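# Move sample box into the window-side freezer rack

## Task

Pick up the sample box from the shelved bench by the door and carry it to the freezer rack standing on the shelved bench by the window, then push it fully into a free slot of that rack. Any of the following is a failure: the rack is no longer on its bench at the end; any other box is not fully inside the rack at the end; the sample box touches the floor at any point; the robot topples or finishes tilted. When done, open the gripper and back the robot away. The result counts only if everything stays in place with the robot not holding it.

## Robot and tools

ROBOT. A wheeled base carries a lifting column with two six-joint arms, each ending in a two-finger gripper, plus a head. Shoulder height S = 0.90 m + column_m. Folded, as at the start, the robot measures 0.73 m long, 0.62 m wide and S + 0.43 m tall. Its front sits 0.40 m ahead of the column.

FRAMES. Base frame: origin on the floor below the column, between the drive wheels. x is forward, y is left, z is up. left_hand and right_hand are reported in this frame. Each is the point where its fingers meet; the tips reach 8 mm further. The hand's z axis runs along the fingers, so quat_wxyz maps (0,0,1) onto the finger direction. Its y axis runs along the opening. base_odometry uses the base frame as it stood at the scene start. It counts wheel turns only, so slipping reads as travel.

execute_actions. "actions" is a list holding zero or one action; an empty list only reports state and images. An action may contain:
- "base": exactly one relative move from where the base last measured itself. translate_m is metres, forward positive, -3 to 3. rotate_rad is radians, counter-clockwise (left) positive, -3.2 to 3.2. The base cannot move sideways.
- "joints": a single dictionary for both arms, column and head. It maps joint names to absolute targets, not offsets. Ranges: column_m 0 to 0.8 m; head_tilt_rad -0.61 to 1.308 (positive tilts down); left_/right_joint1_rad -2.879 to 2.879; joint2 0 to 3.141; joint3 0 to 3.019; joint4 -1.692 to 1.57; joint5 -1.57 to 1.57 (positive swings the hand to the robot's right); joint6 -2.094 to 2.094 (roll); left_/right_gripper_m 0 (closed) to 0.093 m fingertip gap.
- "speeds": optional caps for this action only. translate_m 0.05 to 0.8 m/s, rotate_rad 0.1 to 1 rad/s; the top value is the default. These caps do not slow the arms.
An action lasts at most 15 s. A base move needing over 8.667 s is refused. An unknown key or out-of-range value refuses the whole call and nothing moves. Joints left out of an action may keep pushing toward earlier targets. "cameras" lists which of cam_head_left, cam_head_right, cam_left_wrist, cam_right_wrist, nav_camera to return. Use "all" or omit it for all of them, or [] for none.

Other tools. wait: seconds 0 to 10, commands nothing and returns state and images. zoom_image: camera plus region [x0,y0,x1,y1] in pixels of that camera's latest image, origin top-left, at most 504x504. read_manual: licence texts only. finished_scene: pass the scene number; it cannot be undone. If a call reports a stop, later motion calls in the same reply are skipped.

ARM GEOMETRY. With joint1 at -1.57 (left) or 1.57 (right) and joints 5 and 6 at 0, the arm lies in a vertical plane 0.23 m to that side. Let a = j2 - 0.35, b = 1.05 + j2 - j3 and c = b - j4; c = 1.57 means fingers straight down. Hand distance ahead = 0.12 + 0.39 sin a + 0.38 cos b + 0.25 cos c. Hand height = S + 0.39 cos a - 0.38 sin b - 0.25 sin c. For example, j2, j3, j4 = 0.93, 0.78, 0.14 gives 0.60 m ahead and 0.25 m below S. Actual hands end up to 5 cm lower and nearer, or about 12 cm with heavy loads; trust the reported hand position. Reach is about 1 m. Fingers-down carrying is safest about 0.4 to 0.6 m ahead and 0.3 to 0.7 m below S. Loads held with flat fingers sag. Targets within about 0.03 rad of the current reading (0.08 for joints 2 and 3) may not move at all. For gentle contact, step about 0.05 rad per call from your previous target.

GRIPPER. Fingers are 7 cm long. Their outside is 1 cm wider than the opening at the tips and 5 cm wider at the base. The body is 10 x 7 cm, and the wrist camera sticks out 11 cm on one side. To grasp, command a gap smaller than the object; "off_target" is then normal. A reading at least 0.002 m above target means something is held.

RESULTS. base_status/joint_status report done, off_target, contact_stop (base or column only), time_out, not_followed, or limit_stop_at_motor_heat. "joint command not followed" with a "cause:" line means a safety check blocked an arm. Back each moved joint off at least 0.05 rad, or move the other arm or the base. on_its_own reports uncommanded behaviour; "held at" is a target, not a position. motor_effort covers the wheels only, in percent, with the peak in brackets. If turned_by_wheels and turned_by_imu differ by more than about 4% and at least 0.05 rad, the base hit something or slipped. base_tilt is in degrees, forward and right positive. wheel_motors_off = 1 means the wheel drivers are off. Joint torques, and motor temperatures per arm, follow joint_positions order.

COLUMN. Lowering stops with contact_stop when an arm's load changes, for example when the box touches down. It may sink up to 0.15 to 0.2 m further first, and won't lower again until raised 0.2 m. If the shoulders or column touch, move the column 0.05 m the opposite way.

CAMERAS. Head cameras look down by about head_tilt_rad. Wrist cameras look along the fingers, tilted 0.62 rad toward the hand's +x. With fingers down and the arm forward, image top is farther ahead. nav_camera is low at the base front.

AVOID. Arms hitting or pressing each other; a hard press ends the run. Long arm pushes overheat motors; at 100 °C the arm drops its load. To relieve a push, resend the reported joint positions, noting a held load then sinks slightly. If the base pushes for about 3 s, the wheels shut off for 2 s. After a stall, back up 0.05 m before turning. Benches 0.30 m or more high can slide over the housing into the column. Don't move arms with column_m under 0.3. Never drop the box, let it reach the floor, shove the rack off the bench, or push other boxes out of their slots. Release, retreat, and confirm the scene is stable before finished_scene.

Each tool is called after "Call:" as name(argument=value, ...) on one line, values as JSON.

## Session

Call:
execute_actions(actions=[])

Scene clock: 0.00 s.
Joint torques (N m, as the arm reports them, + toward a larger angle): no reading
Motor temperatures (°C, as the motors report them): left_arm=[26 26 28 28 26 27] | right_arm=[26 27 25 26 25 27]
base_odometry: x=+0.000 y=+0.000 heading=+0.000 (m, m, rad; odometry frame)
turned_by_wheels: +0.000 (rad since the last result)
turned_by_imu: +0.000 (rad since the last result)
base_tilt: forward=+0.6 right=-0.3 (deg)
base_status: not commanded
joint_positions: column_m=+0.554 head_tilt_rad=+0.870 left_joint1_rad=-1.541 left_joint2_rad=+0.901 left_joint3_rad=+0.396 left_joint4_rad=-0.932 left_joint5_rad=-0.040 left_joint6_rad=+0.042 left_gripper_m=+0.095 right_joint1_rad=+1.594 right_joint2_rad=+0.853 right_joint3_rad=+0.438 right_joint4_rad=-1.003 right_joint5_rad=+0.023 right_joint6_rad=-0.009 right_gripper_m=+0.095
joint_status: not commanded
wheel_motors_off: 0
motor_effort: left_wheel=+5 right_wheel=+5 (%)
left_hand: x=+0.1392 y=+0.2376 z=+1.2517 quat_wxyz=(+0.441, -0.015, -0.897, -0.017) (m; base frame)
right_hand: x=+0.1605 y=-0.2245 z=+1.2593 quat_wxyz=(+0.432, +0.018, -0.902, +0.002) (m; base frame)
pictures: cam_head_left, cam_head_right, cam_left_wrist, cam_right_wrist, nav_camera
Images, in order (width x height): cam_head_left 504x504, cam_head_right 504x504, cam_left_wrist 504x504, cam_right_wrist 504x504, nav_camera 504x504.

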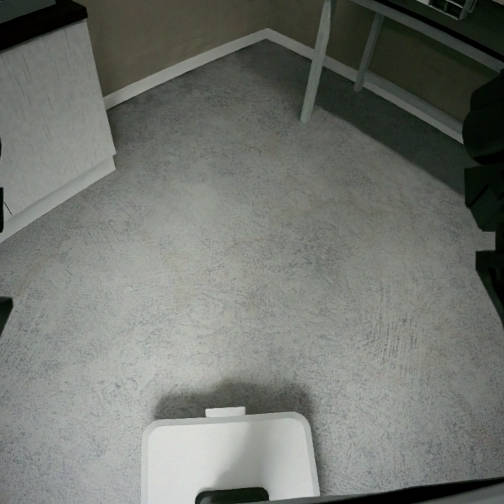

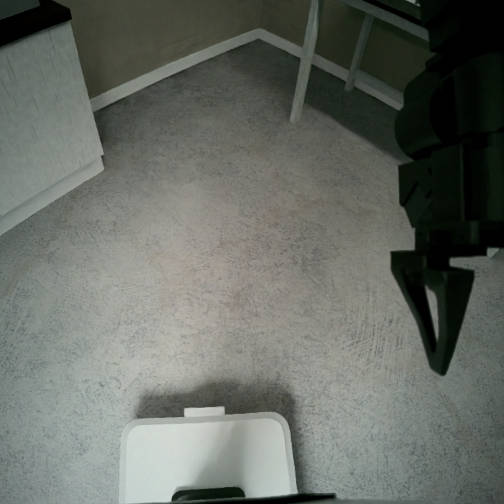

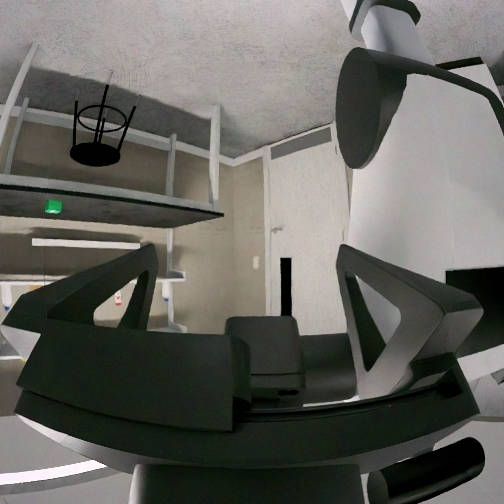

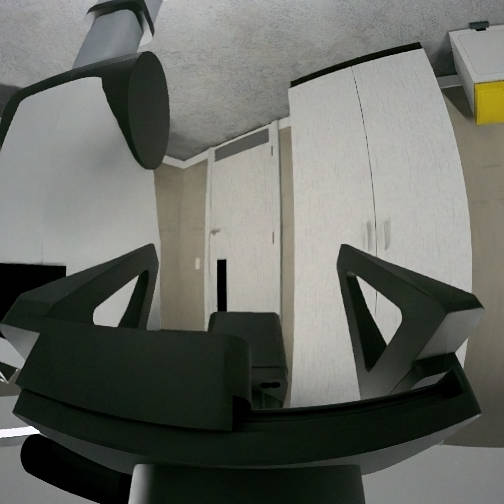

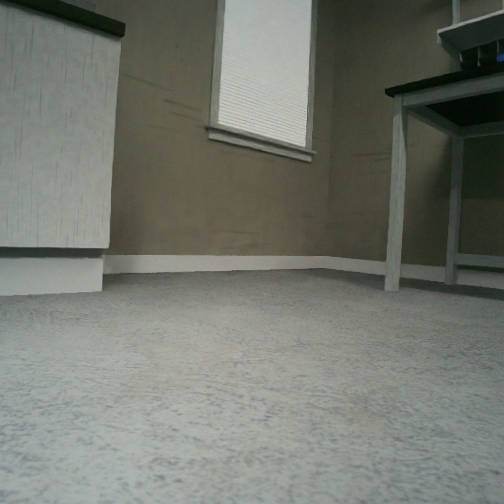

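Call:
execute_actions(actions=[{"joints": {"head_tilt_rad": 0.35}, "base": {"rotate_rad": -0.6}}], cameras=["cam_head_left", "nav_camera"])

Scene clock: 2.60 s.
Joint torques (N m, as the arm reports them, + toward a larger angle): left_arm=[ 0.27 -8.59 -0.63 -1.52 -0.02  0.07] | right_arm=[ 0.76 -4.78 -0.82 -1.25  0.04 -0.04]
Motor temperatures (°C, as the motors report them): left_arm=[26 26 28 28 26 27] | right_arm=[26 28 25 26 25 27]
base_odometry: x=+0.000 y=+0.000 heading=-0.598 (m, m, rad; odometry frame)
turned_by_wheels: -0.598 (rad since the last result)
turned_by_imu: -0.592 (rad since the last result)
base_tilt: forward=+0.6 right=-0.4 (deg)
base_status: done
joint_positions: column_m=+0.554 head_tilt_rad=+0.369 left_joint1_rad=-1.541 left_joint2_rad=+0.901 left_joint3_rad=+0.396 left_joint4_rad=-0.932 left_joint5_rad=-0.040 left_joint6_rad=+0.042 left_gripper_m=+0.095 right_joint1_rad=+1.594 right_joint2_rad=+0.853 right_joint3_rad=+0.438 right_joint4_rad=-1.003 right_joint5_rad=+0.023 right_joint6_rad=-0.009 right_gripper_m=+0.095
joint_status: all done
wheel_motors_off: 0
motor_effort: left_wheel=+10(48) right_wheel=-8(44) (%)
left_hand: x=+0.1392 y=+0.2376 z=+1.2517 quat_wxyz=(+0.441, -0.015, -0.897, -0.017) (m; base frame)
right_hand: x=+0.1605 y=-0.2245 z=+1.2593 quat_wxyz=(+0.432, +0.018, -0.902, +0.002) (m; base frame)
pictures: cam_head_left, nav_camera
Images, in order (width x height): cam_head_left 504x504, nav_camera 504x504.

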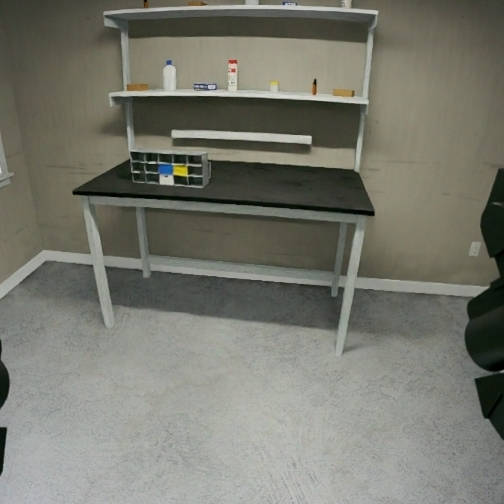

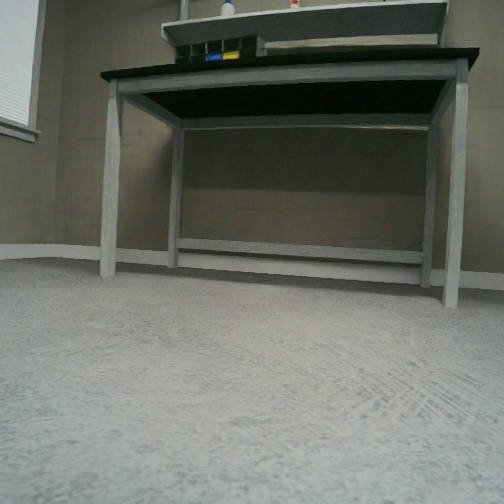

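Call:
zoom_image(camera="cam_head_left", region=[110, 130, 240, 200])

Call:
execute_actions(actions=[{"base": {"rotate_rad": -1.6}}], cameras=["cam_head_left", "nav_camera"])

Region (110, 130, 240, 200) of cam_head_left's 504x504 image, scaled by 3.877, with more detail than that image has; it fills the top 271 rows of this view, and the rest is white.

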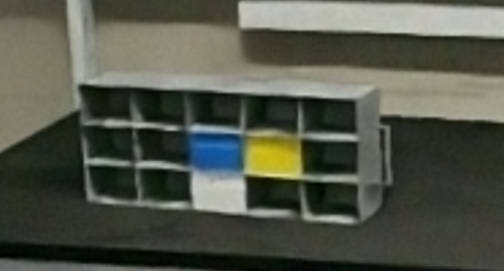

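Scene clock: 6.23 s.
Joint torques (N m, as the arm reports them, + toward a larger angle): left_arm=[ 0.52 -8.28 -0.76 -1.53  0.    0.08] | right_arm=[ 0.73 -4.76 -0.66 -1.25  0.04 -0.04]
Motor temperatures (°C, as the motors report them): left_arm=[26 26 28 28 26 27] | right_arm=[26 28 25 26 25 27]
base_odometry: x=+0.000 y=+0.000 heading=-2.196 (m, m, rad; odometry frame)
turned_by_wheels: -1.598 (rad since the last result)
turned_by_imu: -1.588 (rad since the last result)
base_tilt: forward=+0.7 right=-0.3 (deg)
base_status: done
joint_positions: column_m=+0.554 head_tilt_rad=+0.369 left_joint1_rad=-1.541 left_joint2_rad=+0.901 left_joint3_rad=+0.396 left_joint4_rad=-0.932 left_joint5_rad=-0.040 left_joint6_rad=+0.042 left_gripper_m=+0.095 right_joint1_rad=+1.594 right_joint2_rad=+0.853 right_joint3_rad=+0.438 right_joint4_rad=-1.003 right_joint5_rad=+0.023 right_joint6_rad=-0.009 right_gripper_m=+0.095
joint_status: not commanded
wheel_motors_off: 0
motor_effort: left_wheel=+10(34) right_wheel=-9(32) (%)
left_hand: x=+0.1392 y=+0.2376 z=+1.2517 quat_wxyz=(+0.441, -0.015, -0.897, -0.017) (m; base frame)
right_hand: x=+0.1605 y=-0.2245 z=+1.2593 quat_wxyz=(+0.432, +0.018, -0.902, +0.002) (m; base frame)
pictures: cam_head_left, nav_camera
Images, in order (width x height): cam_head_left 504x504, nav_camera 504x504.

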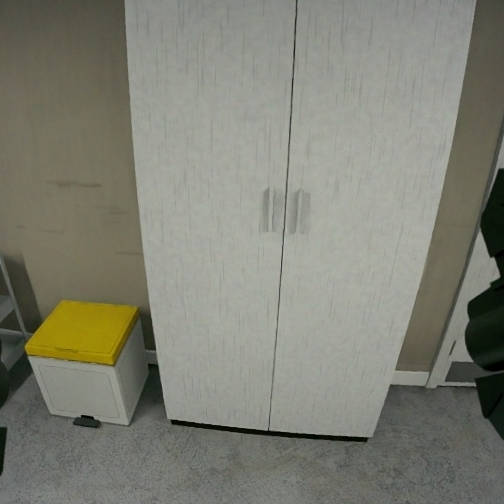

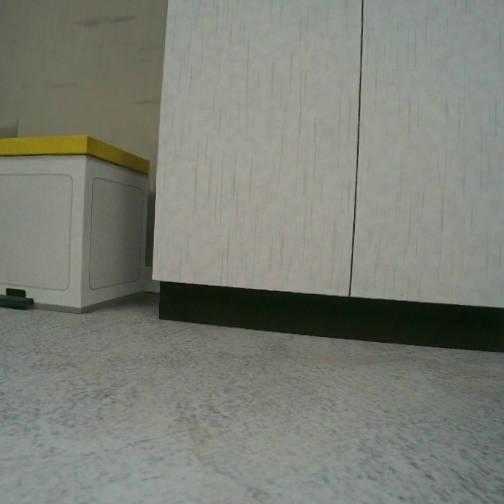

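Call:
execute_actions(actions=[{"base": {"rotate_rad": -1.5}}], cameras=["cam_head_left", "nav_camera"])

Scene clock: 9.60 s.
Joint torques (N m, as the arm reports them, + toward a larger angle): left_arm=[ 0.27 -8.29 -0.68 -1.53 -0.01  0.07] | right_arm=[ 0.81 -4.69 -0.86 -1.26  0.04 -0.04]
Motor temperatures (°C, as the motors report them): left_arm=[26 26 28 28 26 27] | right_arm=[26 28 25 26 25 27]
base_odometry: x=+0.000 y=+0.000 heading=+2.589 (m, m, rad; odometry frame)
turned_by_wheels: -1.498 (rad since the last result)
turned_by_imu: -1.489 (rad since the last result)
base_tilt: forward=+0.7 right=-0.3 (deg)
base_status: done
joint_positions: column_m=+0.554 head_tilt_rad=+0.369 left_joint1_rad=-1.541 left_joint2_rad=+0.901 left_joint3_rad=+0.396 left_joint4_rad=-0.932 left_joint5_rad=-0.040 left_joint6_rad=+0.042 left_gripper_m=+0.095 right_joint1_rad=+1.594 right_joint2_rad=+0.853 right_joint3_rad=+0.438 right_joint4_rad=-1.003 right_joint5_rad=+0.023 right_joint6_rad=-0.009 right_gripper_m=+0.095
joint_status: not commanded
wheel_motors_off: 0
motor_effort: left_wheel=+12(34) right_wheel=-8(29) (%)
left_hand: x=+0.1392 y=+0.2376 z=+1.2517 quat_wxyz=(+0.441, -0.015, -0.897, -0.017) (m; base frame)
right_hand: x=+0.1605 y=-0.2245 z=+1.2593 quat_wxyz=(+0.432, +0.018, -0.902, +0.002) (m; base frame)
pictures: cam_head_left, nav_camera
Images, in order (width x height): cam_head_left 504x504, nav_camera 504x504.

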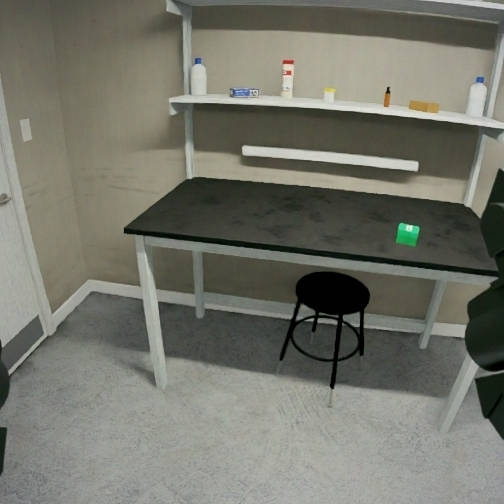

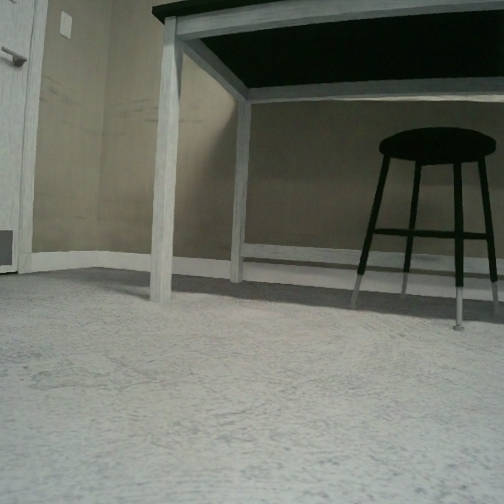

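Call:
zoom_image(camera="cam_head_left", region=[370, 200, 450, 270])

Region (370, 200, 450, 270) of cam_head_left's 504x504 image, scaled by 6.300, with more detail than that image has; it fills the top 441 rows of this view, and the rest is white.

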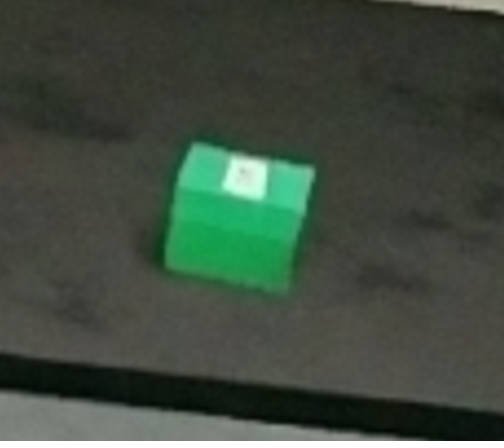

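Call:
execute_actions(actions=[{"base": {"rotate_rad": -0.875}, "joints": {"head_tilt_rad": 0.55}}], cameras=["cam_head_left", "nav_camera"])

Scene clock: 21.60 s.
Joint torques (N m, as the arm reports them, + toward a larger angle): left_arm=[ 0.44 -8.34 -0.85 -1.51 -0.01  0.07] | right_arm=[ 0.77 -4.79 -0.79 -1.25  0.04 -0.03]
Motor temperatures (°C, as the motors report them): left_arm=[26 26 28 28 26 27] | right_arm=[26 28 25 26 25 27]
base_odometry: x=+0.000 y=+0.000 heading=+1.715 (m, m, rad; odometry frame)
turned_by_wheels: -0.874 (rad since the last result)
turned_by_imu: -0.869 (rad since the last result)
base_tilt: forward=+0.7 right=-0.3 (deg)
base_status: done
joint_positions: column_m=+0.554 head_tilt_rad=+0.554 left_joint1_rad=-1.541 left_joint2_rad=+0.901 left_joint3_rad=+0.396 left_joint4_rad=-0.932 left_joint5_rad=-0.040 left_joint6_rad=+0.042 left_gripper_m=+0.095 right_joint1_rad=+1.594 right_joint2_rad=+0.853 right_joint3_rad=+0.438 right_joint4_rad=-1.003 right_joint5_rad=+0.023 right_joint6_rad=-0.009 right_gripper_m=+0.095
joint_status: all done
wheel_motors_off: 0
motor_effort: left_wheel=+10(30) right_wheel=-9(31) (%)
left_hand: x=+0.1392 y=+0.2376 z=+1.2517 quat_wxyz=(+0.441, -0.015, -0.897, -0.017) (m; base frame)
right_hand: x=+0.1605 y=-0.2245 z=+1.2593 quat_wxyz=(+0.432, +0.018, -0.902, +0.002) (m; base frame)
pictures: cam_head_left, nav_camera
Images, in order (width x height): cam_head_left 504x504, nav_camera 504x504.

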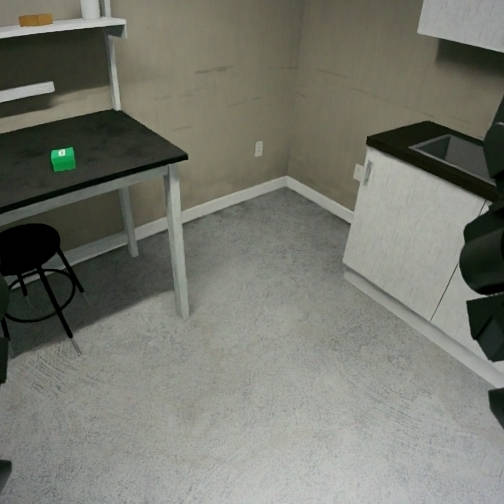

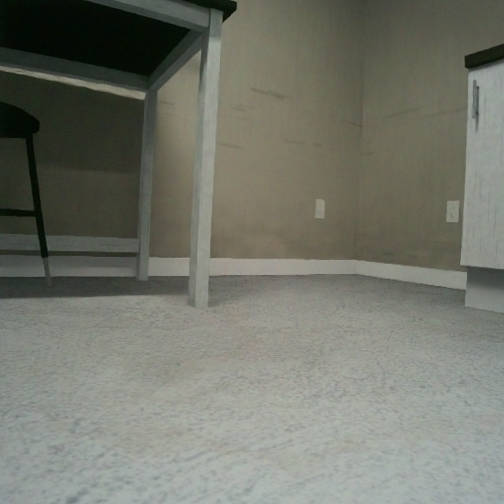

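Call:
execute_actions(actions=[{"base": {"rotate_rad": -0.146}}], cameras=[])

Call:
execute_actions(actions=[{"base": {"translate_m": 0.95}}], cameras=["nav_camera"])

Call:
execute_actions(actions=[{"base": {"rotate_rad": 0.711}, "joints": {"head_tilt_rad": 0.6}}], cameras=["cam_head_left", "cam_head_right", "nav_camera"])

Scene clock: 26.10 s.
Joint torques (N m, as the arm reports them, + toward a larger angle): left_arm=[ 0.42 -8.76 -0.65 -1.53 -0.01  0.07] | right_arm=[ 0.8  -4.67 -0.62 -1.26  0.04 -0.04]
Motor temperatures (°C, as the motors report them): left_arm=[26 26 28 28 26 27] | right_arm=[26 28 25 26 25 27]
base_odometry: x=+0.000 y=+0.000 heading=+1.571 (m, m, rad; odometry frame)
turned_by_wheels: -0.144 (rad since the last result)
turned_by_imu: -0.144 (rad since the last result)
base_tilt: forward=+0.7 right=-0.3 (deg)
base_status: done
joint_positions: column_m=+0.554 head_tilt_rad=+0.554 left_joint1_rad=-1.541 left_joint2_rad=+0.901 left_joint3_rad=+0.396 left_joint4_rad=-0.932 left_joint5_rad=-0.040 left_joint6_rad=+0.042 left_gripper_m=+0.095 right_joint1_rad=+1.594 right_joint2_rad=+0.853 right_joint3_rad=+0.438 right_joint4_rad=-1.003 right_joint5_rad=+0.023 right_joint6_rad=-0.009 right_gripper_m=+0.095
joint_status: not commanded
wheel_motors_off: 0
motor_effort: left_wheel=+11(32) right_wheel=-9(28) (%)
left_hand: x=+0.1392 y=+0.2376 z=+1.2517 quat_wxyz=(+0.441, -0.015, -0.897, -0.017) (m; base frame)
right_hand: x=+0.1605 y=-0.2245 z=+1.2593 quat_wxyz=(+0.432, +0.018, -0.902, +0.002) (m; base frame)
pictures: none
No camera images: the call's "cameras" was empty. Leave "cameras" out to get every camera's image.

Scene clock: 29.40 s.
Joint torques (N m, as the arm reports them, + toward a larger angle): left_arm=[ 0.4  -8.42 -0.88 -1.54 -0.01  0.06] | right_arm=[ 0.77 -4.7  -1.02 -1.26  0.04 -0.04]
Motor temperatures (°C, as the motors report them): left_arm=[26 26 28 28 26 27] | right_arm=[26 28 25 26 25 27]
base_odometry: x=+0.000 y=+0.950 heading=+1.571 (m, m, rad; odometry frame)
turned_by_wheels: +0.000 (rad since the last result)
turned_by_imu: -0.003 (rad since the last result)
base_tilt: forward=+0.7 right=-0.3 (deg)
base_status: done
joint_positions: column_m=+0.554 head_tilt_rad=+0.554 left_joint1_rad=-1.541 left_joint2_rad=+0.901 left_joint3_rad=+0.397 left_joint4_rad=-0.932 left_joint5_rad=-0.040 left_joint6_rad=+0.042 left_gripper_m=+0.095 right_joint1_rad=+1.594 right_joint2_rad=+0.853 right_joint3_rad=+0.440 right_joint4_rad=-1.003 right_joint5_rad=+0.023 right_joint6_rad=-0.009 right_gripper_m=+0.095
joint_status: not commanded
wheel_motors_off: 0
motor_effort: left_wheel=-1(75) right_wheel=+2(69) (%)
left_hand: x=+0.1396 y=+0.2376 z=+1.2515 quat_wxyz=(+0.441, -0.015, -0.897, -0.017) (m; base frame)
right_hand: x=+0.1614 y=-0.2245 z=+1.2590 quat_wxyz=(+0.432, +0.018, -0.902, +0.002) (m; base frame)
pictures: nav_camera
Images, in order (width x height): nav_camera 504x504.

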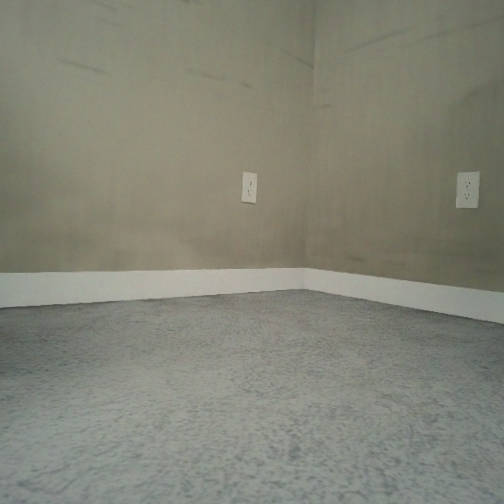

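Scene clock: 31.77 s.
Joint torques (N m, as the arm reports them, + toward a larger angle): left_arm=[ 0.39 -8.66 -0.8  -1.49 -0.03  0.08] | right_arm=[ 0.77 -4.83 -0.91 -1.24  0.03 -0.04]
Motor temperatures (°C, as the motors report them): left_arm=[26 26 28 28 26 27] | right_arm=[26 28 25 26 25 27]
base_odometry: x=+0.000 y=+0.950 heading=+2.280 (m, m, rad; odometry frame)
turned_by_wheels: +0.709 (rad since the last result)
turned_by_imu: +0.701 (rad since the last result)
base_tilt: forward=+0.7 right=-0.4 (deg)
base_status: done
joint_positions: column_m=+0.554 head_tilt_rad=+0.603 left_joint1_rad=-1.541 left_joint2_rad=+0.901 left_joint3_rad=+0.397 left_joint4_rad=-0.932 left_joint5_rad=-0.040 left_joint6_rad=+0.042 left_gripper_m=+0.095 right_joint1_rad=+1.594 right_joint2_rad=+0.853 right_joint3_rad=+0.440 right_joint4_rad=-1.003 right_joint5_rad=+0.023 right_joint6_rad=-0.009 right_gripper_m=+0.095
joint_status: all done
wheel_motors_off: 0
motor_effort: left_wheel=-10(76) right_wheel=+8(48) (%)
left_hand: x=+0.1396 y=+0.2376 z=+1.2515 quat_wxyz=(+0.441, -0.015, -0.897, -0.017) (m; base frame)
right_hand: x=+0.1614 y=-0.2245 z=+1.2590 quat_wxyz=(+0.432, +0.018, -0.902, +0.002) (m; base frame)
pictures: cam_head_left, cam_head_right, nav_camera
Images, in order (width x height): cam_head_left 504x504, cam_head_right 504x504, nav_camera 504x504.

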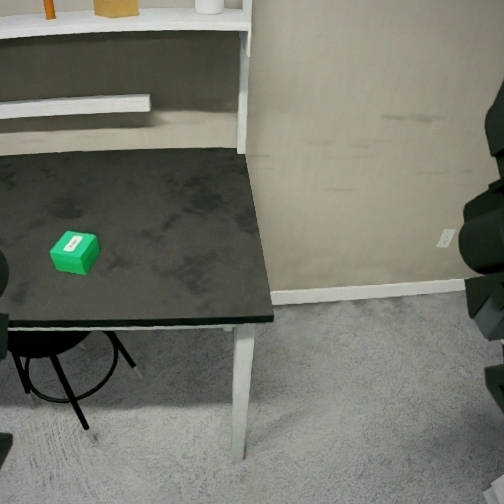

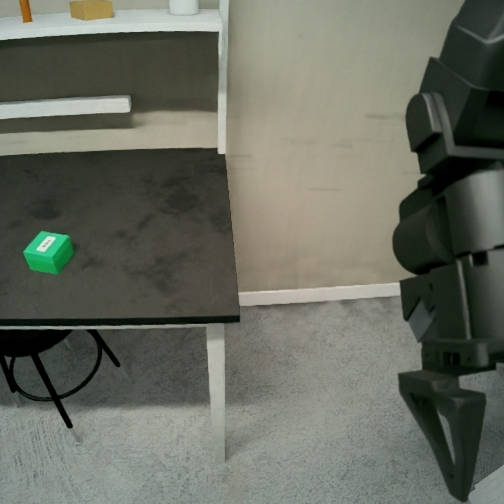

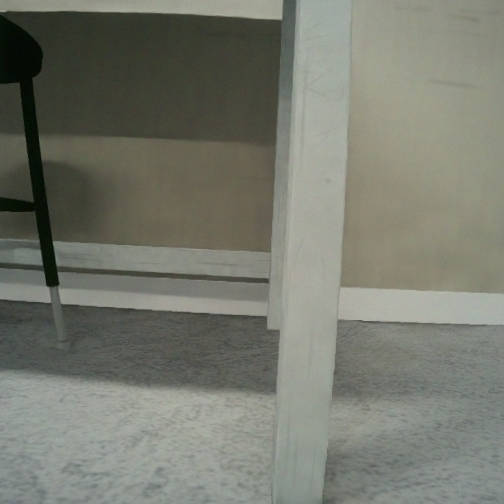

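Call:
zoom_image(camera="cam_head_left", region=[20, 200, 140, 340])

Region (20, 200, 140, 340) of cam_head_left's 504x504 image, scaled by 3.600, with more detail than that image has; it fills the left 432 columns of this view, and the rest is white.

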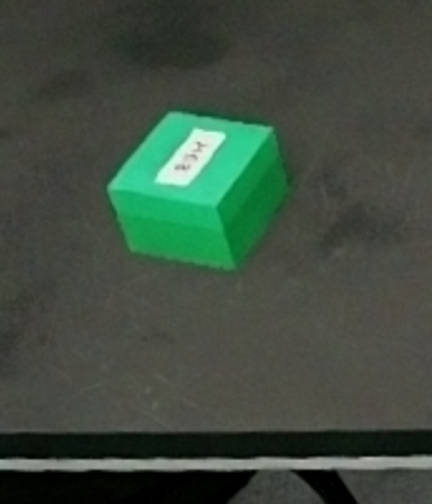

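Call:
execute_actions(actions=[{"base": {"rotate_rad": 1.346}, "joints": {"column_m": 0.63}}], cameras=["nav_camera"])

Call:
execute_actions(actions=[{"base": {"translate_m": 0.354}}], cameras=[])

Call:
execute_actions(actions=[{"base": {"rotate_rad": -1.616}, "joints": {"head_tilt_rad": 0.75}}], cameras=["cam_head_left", "nav_camera"])

Scene clock: 49.73 s.
Joint torques (N m, as the arm reports them, + toward a larger angle): left_arm=[ 0.32 -8.5  -0.78 -1.51 -0.02  0.08] | right_arm=[ 0.76 -4.81 -0.91 -1.25  0.03 -0.04]
Motor temperatures (°C, as the motors report them): left_arm=[26 26 28 28 26 27] | right_arm=[26 28 25 26 25 27]
base_odometry: x=+0.000 y=+0.950 heading=-2.659 (m, m, rad; odometry frame)
turned_by_wheels: +1.344 (rad since the last result)
turned_by_imu: +1.334 (rad since the last result)
base_tilt: forward=+0.6 right=-0.4 (deg)
base_status: done
joint_positions: column_m=+0.630 head_tilt_rad=+0.604 left_joint1_rad=-1.541 left_joint2_rad=+0.901 left_joint3_rad=+0.397 left_joint4_rad=-0.932 left_joint5_rad=-0.040 left_joint6_rad=+0.042 left_gripper_m=+0.095 right_joint1_rad=+1.594 right_joint2_rad=+0.853 right_joint3_rad=+0.440 right_joint4_rad=-1.003 right_joint5_rad=+0.023 right_joint6_rad=-0.009 right_gripper_m=+0.095
joint_status: all done
wheel_motors_off: 0
motor_effort: left_wheel=-11(33) right_wheel=+10(31) (%)
left_hand: x=+0.1396 y=+0.2376 z=+1.3273 quat_wxyz=(+0.441, -0.015, -0.897, -0.017) (m; base frame)
right_hand: x=+0.1614 y=-0.2245 z=+1.3348 quat_wxyz=(+0.432, +0.018, -0.902, +0.002) (m; base frame)
pictures: nav_camera
Images, in order (width x height): nav_camera 504x504.

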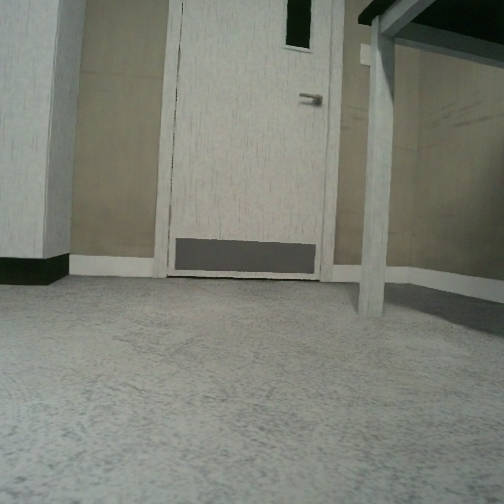

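Scene clock: 51.90 s.
Joint torques (N m, as the arm reports them, + toward a larger angle): left_arm=[ 0.49 -8.5  -0.93 -1.47 -0.01  0.09] | right_arm=[ 0.81 -5.07 -0.82 -1.26  0.03 -0.04]
Motor temperatures (°C, as the motors report them): left_arm=[26 26 28 28 26 27] | right_arm=[26 28 25 26 25 27]
base_odometry: x=-0.314 y=+0.785 heading=-2.658 (m, m, rad; odometry frame)
turned_by_wheels: +0.001 (rad since the last result)
turned_by_imu: +0.000 (rad since the last result)
base_tilt: forward=+0.6 right=-0.3 (deg)
base_status: done
joint_positions: column_m=+0.630 head_tilt_rad=+0.604 left_joint1_rad=-1.541 left_joint2_rad=+0.901 left_joint3_rad=+0.398 left_joint4_rad=-0.932 left_joint5_rad=-0.040 left_joint6_rad=+0.042 left_gripper_m=+0.095 right_joint1_rad=+1.594 right_joint2_rad=+0.853 right_joint3_rad=+0.440 right_joint4_rad=-1.003 right_joint5_rad=+0.023 right_joint6_rad=-0.009 right_gripper_m=+0.095
joint_status: not commanded
wheel_motors_off: 0
motor_effort: left_wheel=+1(75) right_wheel=-2(70) (%)
left_hand: x=+0.1400 y=+0.2376 z=+1.3272 quat_wxyz=(+0.441, -0.015, -0.897, -0.017) (m; base frame)
right_hand: x=+0.1616 y=-0.2245 z=+1.3348 quat_wxyz=(+0.431, +0.018, -0.902, +0.002) (m; base frame)
pictures: none
No camera images: the call's "cameras" was empty. Leave "cameras" out to get every camera's image.

Scene clock: 55.20 s.
Joint torques (N m, as the arm reports them, + toward a larger angle): left_arm=[ 0.59 -8.39 -0.87 -1.48 -0.01  0.06] | right_arm=[ 0.78 -4.89 -1.   -1.26  0.04 -0.04]
Motor temperatures (°C, as the motors report them): left_arm=[26 26 28 28 26 27] | right_arm=[26 28 25 26 25 27]
base_odometry: x=-0.314 y=+0.785 heading=+2.011 (m, m, rad; odometry frame)
turned_by_wheels: -1.614 (rad since the last result)
turned_by_imu: -1.602 (rad since the last result)
base_tilt: forward=+0.6 right=-0.4 (deg)
base_status: done
joint_positions: column_m=+0.630 head_tilt_rad=+0.752 left_joint1_rad=-1.541 left_joint2_rad=+0.901 left_joint3_rad=+0.398 left_joint4_rad=-0.932 left_joint5_rad=-0.040 left_joint6_rad=+0.042 left_gripper_m=+0.095 right_joint1_rad=+1.594 right_joint2_rad=+0.853 right_joint3_rad=+0.440 right_joint4_rad=-1.003 right_joint5_rad=+0.023 right_joint6_rad=-0.009 right_gripper_m=+0.095
joint_status: all done
wheel_motors_off: 0
motor_effort: left_wheel=+10(49) right_wheel=-9(73) (%)
left_hand: x=+0.1400 y=+0.2376 z=+1.3272 quat_wxyz=(+0.441, -0.015, -0.897, -0.017) (m; base frame)
right_hand: x=+0.1616 y=-0.2245 z=+1.3348 quat_wxyz=(+0.431, +0.018, -0.902, +0.002) (m; base frame)
pictures: cam_head_left, nav_camera
Images, in order (width x height): cam_head_left 504x504, nav_camera 504x504.

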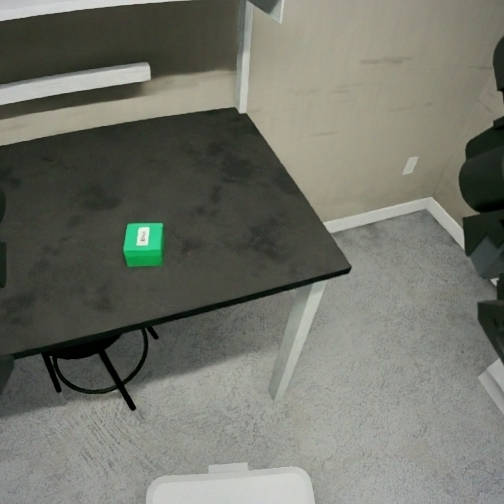

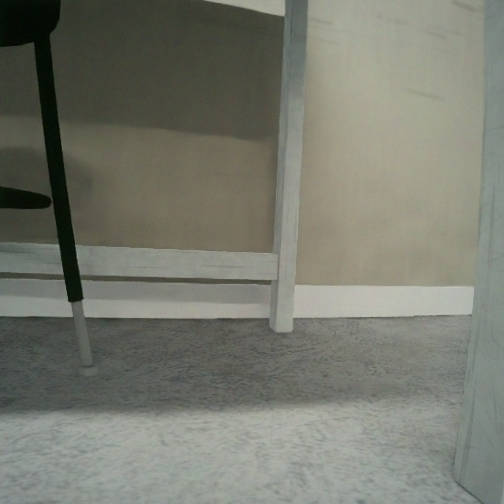

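Call:
execute_actions(actions=[{"joints": {"left_joint1_rad": -1.57, "left_joint2_rad": 1.873, "left_joint3_rad": 1.393, "left_joint4_rad": 1.08, "left_joint5_rad": 0.0, "left_joint6_rad": 0.0, "left_gripper_m": 0.093}}], cameras=["cam_head_left", "cam_left_wrist"])

Scene clock: 57.97 s.
Joint torques (N m, as the arm reports them, + toward a larger angle): left_arm=[ -0.45 -22.44   2.79   3.18   0.12  -0.02] | right_arm=[ 0.8  -4.98 -0.93 -1.25  0.03 -0.04]
Motor temperatures (°C, as the motors report them): left_arm=[26 26 28 28 26 27] | right_arm=[26 28 25 26 25 27]
base_odometry: x=-0.314 y=+0.785 heading=+2.011 (m, m, rad; odometry frame)
turned_by_wheels: +0.000 (rad since the last result)
turned_by_imu: -0.001 (rad since the last result)
base_tilt: forward=+0.6 right=-0.3 (deg)
base_status: not commanded
joint_positions: column_m=+0.630 head_tilt_rad=+0.752 left_joint1_rad=-1.560 left_joint2_rad=+1.875 left_joint3_rad=+1.384 left_joint4_rad=+1.061 left_joint5_rad=-0.003 left_joint6_rad=+0.009 left_gripper_m=+0.093 right_joint1_rad=+1.594 right_joint2_rad=+0.853 right_joint3_rad=+0.440 right_joint4_rad=-1.003 right_joint5_rad=+0.023 right_joint6_rad=-0.009 right_gripper_m=+0.095
joint_status: all done
wheel_motors_off: 0
motor_effort: left_wheel=+12(14) right_wheel=-10(11) (%)
left_hand: x=+0.7392 y=+0.2330 z=+1.0533 quat_wxyz=(-0.520, -0.003, -0.854, -0.009) (m; base frame)
right_hand: x=+0.1616 y=-0.2245 z=+1.3348 quat_wxyz=(+0.431, +0.018, -0.902, +0.002) (m; base frame)
pictures: cam_head_left, cam_left_wrist
Images, in order (width x height): cam_head_left 504x504, cam_left_wrist 504x504.

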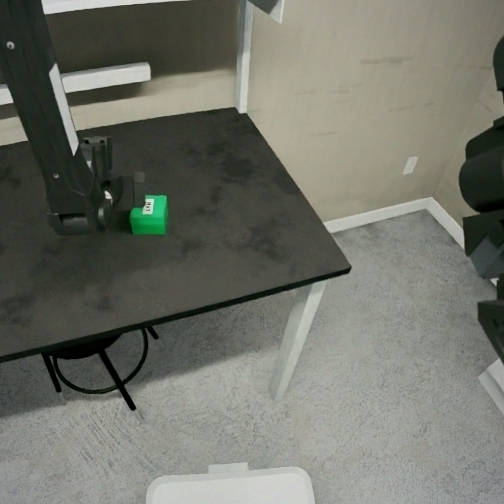

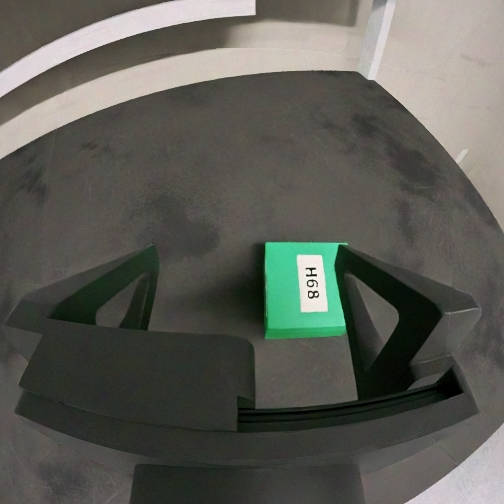

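Call:
execute_actions(actions=[{"base": {"rotate_rad": -0.075}, "joints": {"column_m": 0.59}}], cameras=["cam_head_left", "cam_left_wrist"])

Scene clock: 62.30 s.
Joint torques (N m, as the arm reports them, + toward a larger angle): left_arm=[  0.28 -21.02   2.93   3.24   0.13  -0.03] | right_arm=[ 0.82 -4.83 -0.96 -1.25  0.04 -0.04]
Motor temperatures (°C, as the motors report them): left_arm=[26 27 28 28 26 27] | right_arm=[26 28 25 26 25 27]
base_odometry: x=-0.314 y=+0.785 heading=+1.938 (m, m, rad; odometry frame)
turned_by_wheels: -0.074 (rad since the last result)
turned_by_imu: -0.074 (rad since the last result)
base_tilt: forward=+0.7 right=-0.4 (deg)
base_status: done
joint_positions: column_m=+0.590 head_tilt_rad=+0.752 left_joint1_rad=-1.570 left_joint2_rad=+1.875 left_joint3_rad=+1.384 left_joint4_rad=+1.061 left_joint5_rad=-0.003 left_joint6_rad=+0.009 left_gripper_m=+0.093 right_joint1_rad=+1.594 right_joint2_rad=+0.853 right_joint3_rad=+0.440 right_joint4_rad=-1.003 right_joint5_rad=+0.023 right_joint6_rad=-0.009 right_gripper_m=+0.095
joint_status: all done
wheel_motors_off: 0
motor_effort: left_wheel=+10(37) right_wheel=-10(32) (%)
left_hand: x=+0.7392 y=+0.2259 z=+1.0134 quat_wxyz=(-0.520, -0.003, -0.854, -0.004) (m; base frame)
right_hand: x=+0.1616 y=-0.2245 z=+1.2949 quat_wxyz=(+0.431, +0.018, -0.902, +0.002) (m; base frame)
pictures: cam_head_left, cam_left_wrist
Images, in order (width x height): cam_head_left 504x504, cam_left_wrist 504x504.

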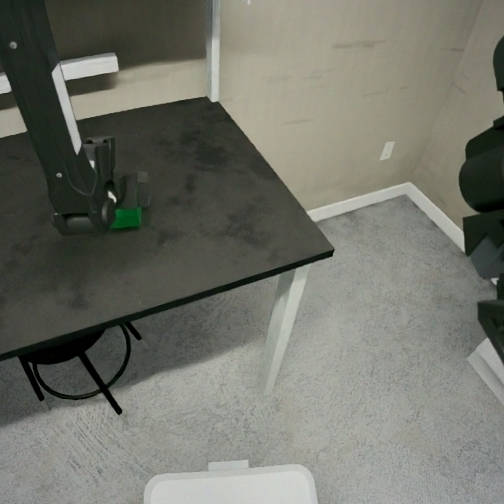

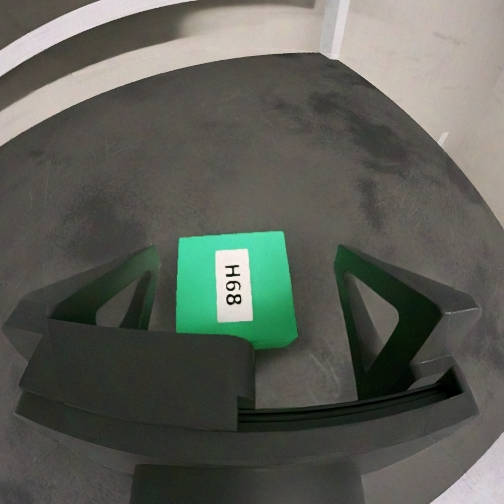

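Call:
execute_actions(actions=[{"base": {"rotate_rad": 0.013}}], cameras=[])

Call:
execute_actions(actions=[{"base": {"translate_m": -0.012}, "joints": {"column_m": 0.565}}], cameras=["cam_head_left", "cam_left_wrist"])

Scene clock: 64.57 s.
Joint torques (N m, as the arm reports them, + toward a larger angle): left_arm=[  0.5  -21.72   2.73   3.22   0.13  -0.02] | right_arm=[ 0.72 -4.83 -0.94 -1.24  0.04 -0.04]
Motor temperatures (°C, as the motors report them): left_arm=[26 27 28 28 26 27] | right_arm=[26 28 25 26 25 27]
base_odometry: x=-0.314 y=+0.785 heading=+1.951 (m, m, rad; odometry frame)
turned_by_wheels: +0.013 (rad since the last result)
turned_by_imu: +0.013 (rad since the last result)
base_tilt: forward=+0.7 right=-0.4 (deg)
base_status: done
joint_positions: column_m=+0.590 head_tilt_rad=+0.752 left_joint1_rad=-1.569 left_joint2_rad=+1.875 left_joint3_rad=+1.384 left_joint4_rad=+1.061 left_joint5_rad=-0.003 left_joint6_rad=+0.009 left_gripper_m=+0.093 right_joint1_rad=+1.594 right_joint2_rad=+0.853 right_joint3_rad=+0.440 right_joint4_rad=-1.003 right_joint5_rad=+0.023 right_joint6_rad=-0.009 right_gripper_m=+0.095
joint_status: not commanded
wheel_motors_off: 0
motor_effort: left_wheel=+0(13) right_wheel=-1(11) (%)
left_hand: x=+0.7392 y=+0.2266 z=+1.0134 quat_wxyz=(-0.520, -0.003, -0.854, -0.005) (m; base frame)
right_hand: x=+0.1616 y=-0.2245 z=+1.2949 quat_wxyz=(+0.431, +0.018, -0.902, +0.002) (m; base frame)
pictures: none
No camera images: the call's "cameras" was empty. Leave "cameras" out to get every camera's image.

Scene clock: 65.50 s.
Joint torques (N m, as the arm reports them, + toward a larger angle): left_arm=[ -0.24 -21.62   2.72   3.22   0.14  -0.03] | right_arm=[ 0.74 -4.86 -0.69 -1.25  0.03 -0.04]
Motor temperatures (°C, as the motors report them): left_arm=[26 27 28 28 26 27] | right_arm=[26 28 25 26 25 27]
base_odometry: x=-0.309 y=+0.775 heading=+1.951 (m, m, rad; odometry frame)
turned_by_wheels: +0.000 (rad since the last result)
turned_by_imu: -0.001 (rad since the last result)
base_tilt: forward=+0.7 right=-0.4 (deg)
base_status: done
joint_positions: column_m=+0.565 head_tilt_rad=+0.753 left_joint1_rad=-1.569 left_joint2_rad=+1.875 left_joint3_rad=+1.387 left_joint4_rad=+1.061 left_joint5_rad=-0.003 left_joint6_rad=+0.009 left_gripper_m=+0.093 right_joint1_rad=+1.594 right_joint2_rad=+0.853 right_joint3_rad=+0.437 right_joint4_rad=-1.003 right_joint5_rad=+0.023 right_joint6_rad=-0.009 right_gripper_m=+0.095
joint_status: all done
wheel_motors_off: 0
motor_effort: left_wheel=-4(57) right_wheel=-4(64) (%)
left_hand: x=+0.7405 y=+0.2266 z=+0.9890 quat_wxyz=(-0.521, -0.003, -0.853, -0.005) (m; base frame)
right_hand: x=+0.1599 y=-0.2245 z=+1.2703 quat_wxyz=(+0.433, +0.018, -0.901, +0.002) (m; base frame)
pictures: cam_head_left, cam_left_wrist
Images, in order (width x height): cam_head_left 504x504, cam_left_wrist 504x504.

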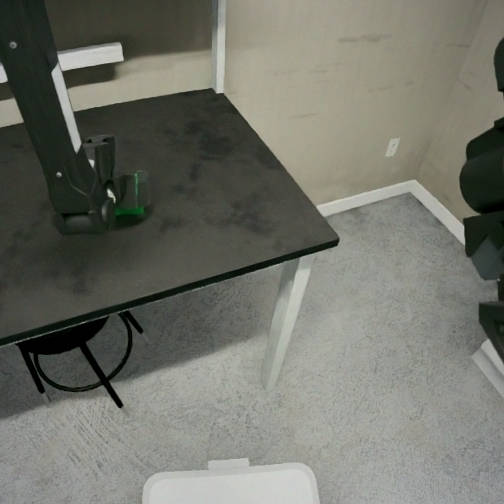

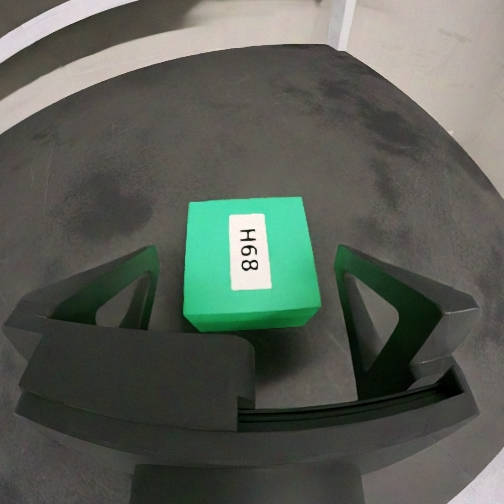

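Call:
execute_actions(actions=[{"joints": {"column_m": 0.528}}], cameras=["cam_head_left", "cam_left_wrist"])

Scene clock: 67.03 s.
Joint torques (N m, as the arm reports them, + toward a larger angle): left_arm=[  0.08 -21.46   2.65   3.23   0.14  -0.03] | right_arm=[ 0.8  -4.88 -0.65 -1.26  0.04 -0.04]
Motor temperatures (°C, as the motors report them): left_arm=[26 27 29 28 26 27] | right_arm=[26 28 25 26 25 27]
base_odometry: x=-0.309 y=+0.775 heading=+1.951 (m, m, rad; odometry frame)
turned_by_wheels: +0.000 (rad since the last result)
turned_by_imu: +0.000 (rad since the last result)
base_tilt: forward=+0.6 right=-0.4 (deg)
base_status: not commanded
joint_positions: column_m=+0.528 head_tilt_rad=+0.753 left_joint1_rad=-1.569 left_joint2_rad=+1.875 left_joint3_rad=+1.387 left_joint4_rad=+1.061 left_joint5_rad=-0.003 left_joint6_rad=+0.009 left_gripper_m=+0.093 right_joint1_rad=+1.594 right_joint2_rad=+0.853 right_joint3_rad=+0.437 right_joint4_rad=-1.003 right_joint5_rad=+0.023 right_joint6_rad=-0.009 right_gripper_m=+0.095
joint_status: all done
wheel_motors_off: 0
motor_effort: left_wheel=-3(3) right_wheel=-8(5) (%)
left_hand: x=+0.7405 y=+0.2266 z=+0.9521 quat_wxyz=(-0.521, -0.003, -0.853, -0.005) (m; base frame)
right_hand: x=+0.1599 y=-0.2245 z=+1.2334 quat_wxyz=(+0.433, +0.018, -0.901, +0.002) (m; base frame)
pictures: cam_head_left, cam_left_wrist
Images, in order (width x height): cam_head_left 504x504, cam_left_wrist 504x504.

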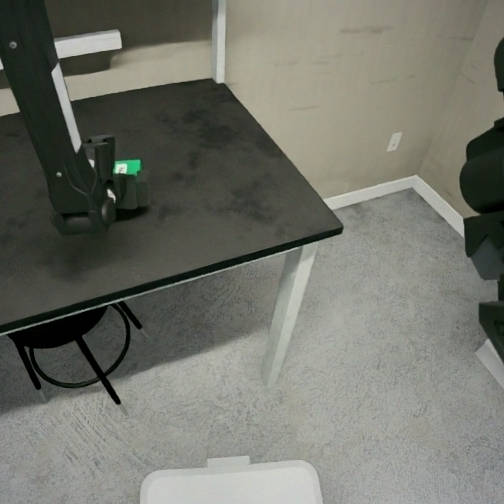

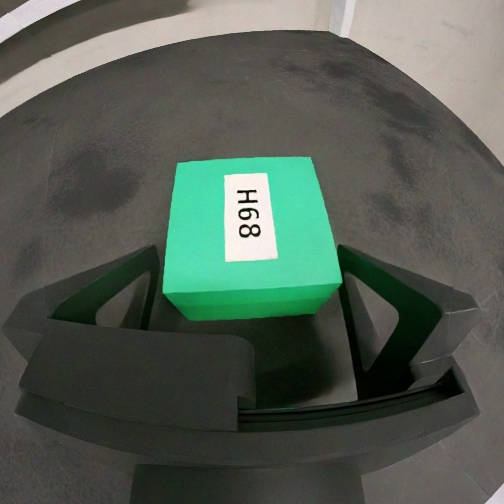

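Call:
execute_actions(actions=[{"joints": {"left_gripper_m": 0.04}}], cameras=["cam_head_left", "cam_left_wrist"])

Scene clock: 68.17 s.
Joint torques (N m, as the arm reports them, + toward a larger angle): left_arm=[ -0.01 -21.55   2.68   3.28   0.11  -0.02] | right_arm=[ 0.79 -4.72 -0.7  -1.25  0.04 -0.04]
Motor temperatures (°C, as the motors report them): left_arm=[26 27 29 28 26 27] | right_arm=[26 28 25 26 25 27]
base_odometry: x=-0.309 y=+0.775 heading=+1.951 (m, m, rad; odometry frame)
turned_by_wheels: +0.000 (rad since the last result)
turned_by_imu: +0.000 (rad since the last result)
base_tilt: forward=+0.6 right=-0.4 (deg)
base_status: not commanded
joint_positions: column_m=+0.528 head_tilt_rad=+0.753 left_joint1_rad=-1.569 left_joint2_rad=+1.875 left_joint3_rad=+1.387 left_joint4_rad=+1.061 left_joint5_rad=-0.002 left_joint6_rad=+0.008 left_gripper_m=+0.075 right_joint1_rad=+1.594 right_joint2_rad=+0.853 right_joint3_rad=+0.437 right_joint4_rad=-1.003 right_joint5_rad=+0.023 right_joint6_rad=-0.009 right_gripper_m=+0.095
joint_status: left_gripper_m off_target (ended at +0.075, target +0.040)
wheel_motors_off: 0
motor_effort: left_wheel=-3(4) right_wheel=-7(8) (%)
left_hand: x=+0.7405 y=+0.2266 z=+0.9521 quat_wxyz=(-0.521, -0.003, -0.853, -0.004) (m; base frame)
right_hand: x=+0.1599 y=-0.2245 z=+1.2334 quat_wxyz=(+0.433, +0.018, -0.901, +0.002) (m; base frame)
pictures: cam_head_left, cam_left_wrist
Images, in order (width x height): cam_head_left 504x504, cam_left_wrist 504x504.

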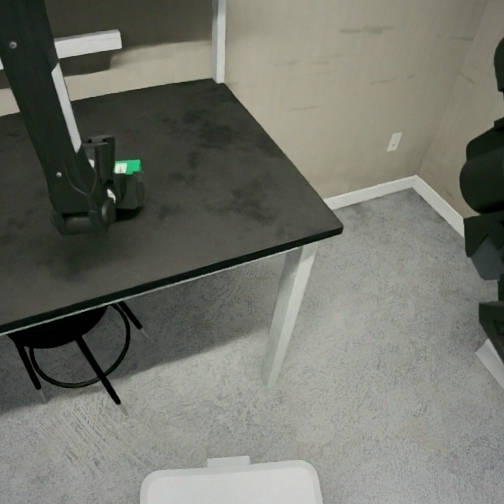

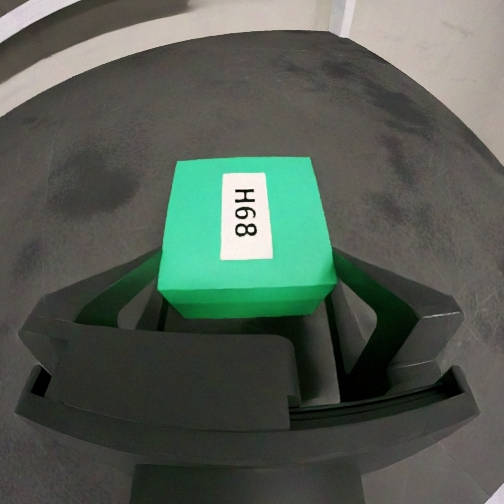

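Call:
execute_actions(actions=[{"joints": {"column_m": 0.6}}], cameras=["cam_head_left", "cam_left_wrist"])

Scene clock: 69.97 s.
Joint torques (N m, as the arm reports them, + toward a larger angle): left_arm=[ -0.17 -21.45   2.42   3.21   0.1   -0.03] | right_arm=[ 0.82 -4.8  -0.73 -1.26  0.04 -0.04]
Motor temperatures (°C, as the motors report them): left_arm=[26 27 29 28 26 27] | right_arm=[26 28 25 26 25 27]
base_odometry: x=-0.309 y=+0.775 heading=+1.951 (m, m, rad; odometry frame)
turned_by_wheels: +0.000 (rad since the last result)
turned_by_imu: +0.000 (rad since the last result)
base_tilt: forward=+0.7 right=-0.4 (deg)
base_status: not commanded
joint_positions: column_m=+0.600 head_tilt_rad=+0.753 left_joint1_rad=-1.569 left_joint2_rad=+1.875 left_joint3_rad=+1.387 left_joint4_rad=+1.061 left_joint5_rad=-0.002 left_joint6_rad=+0.008 left_gripper_m=+0.075 right_joint1_rad=+1.594 right_joint2_rad=+0.853 right_joint3_rad=+0.437 right_joint4_rad=-1.003 right_joint5_rad=+0.023 right_joint6_rad=-0.009 right_gripper_m=+0.095
joint_status: all done
wheel_motors_off: 0
motor_effort: left_wheel=-4(3) right_wheel=-7(6) (%)
left_hand: x=+0.7405 y=+0.2266 z=+1.0239 quat_wxyz=(-0.521, -0.003, -0.853, -0.004) (m; base frame)
right_hand: x=+0.1599 y=-0.2245 z=+1.3052 quat_wxyz=(+0.433, +0.018, -0.901, +0.002) (m; base frame)
pictures: cam_head_left, cam_left_wrist
Images, in order (width x height): cam_head_left 504x504, cam_left_wrist 504x504.

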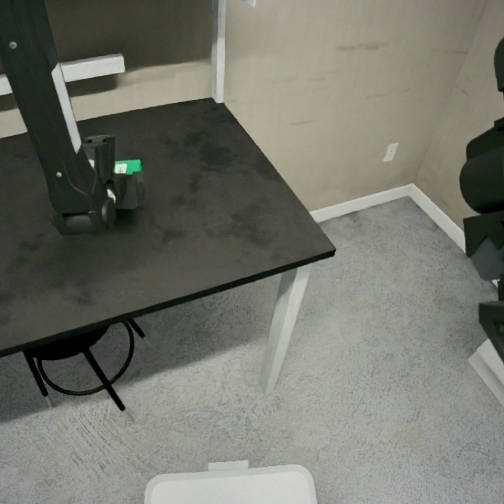

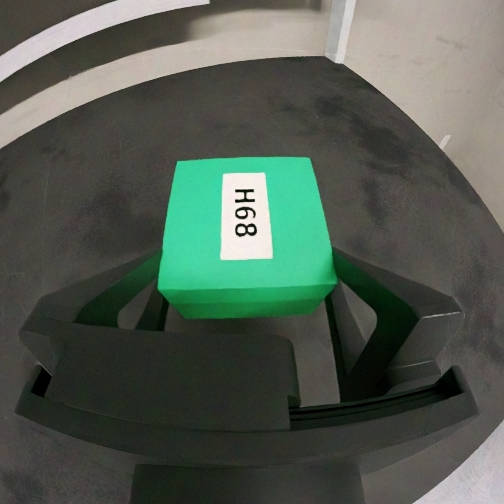

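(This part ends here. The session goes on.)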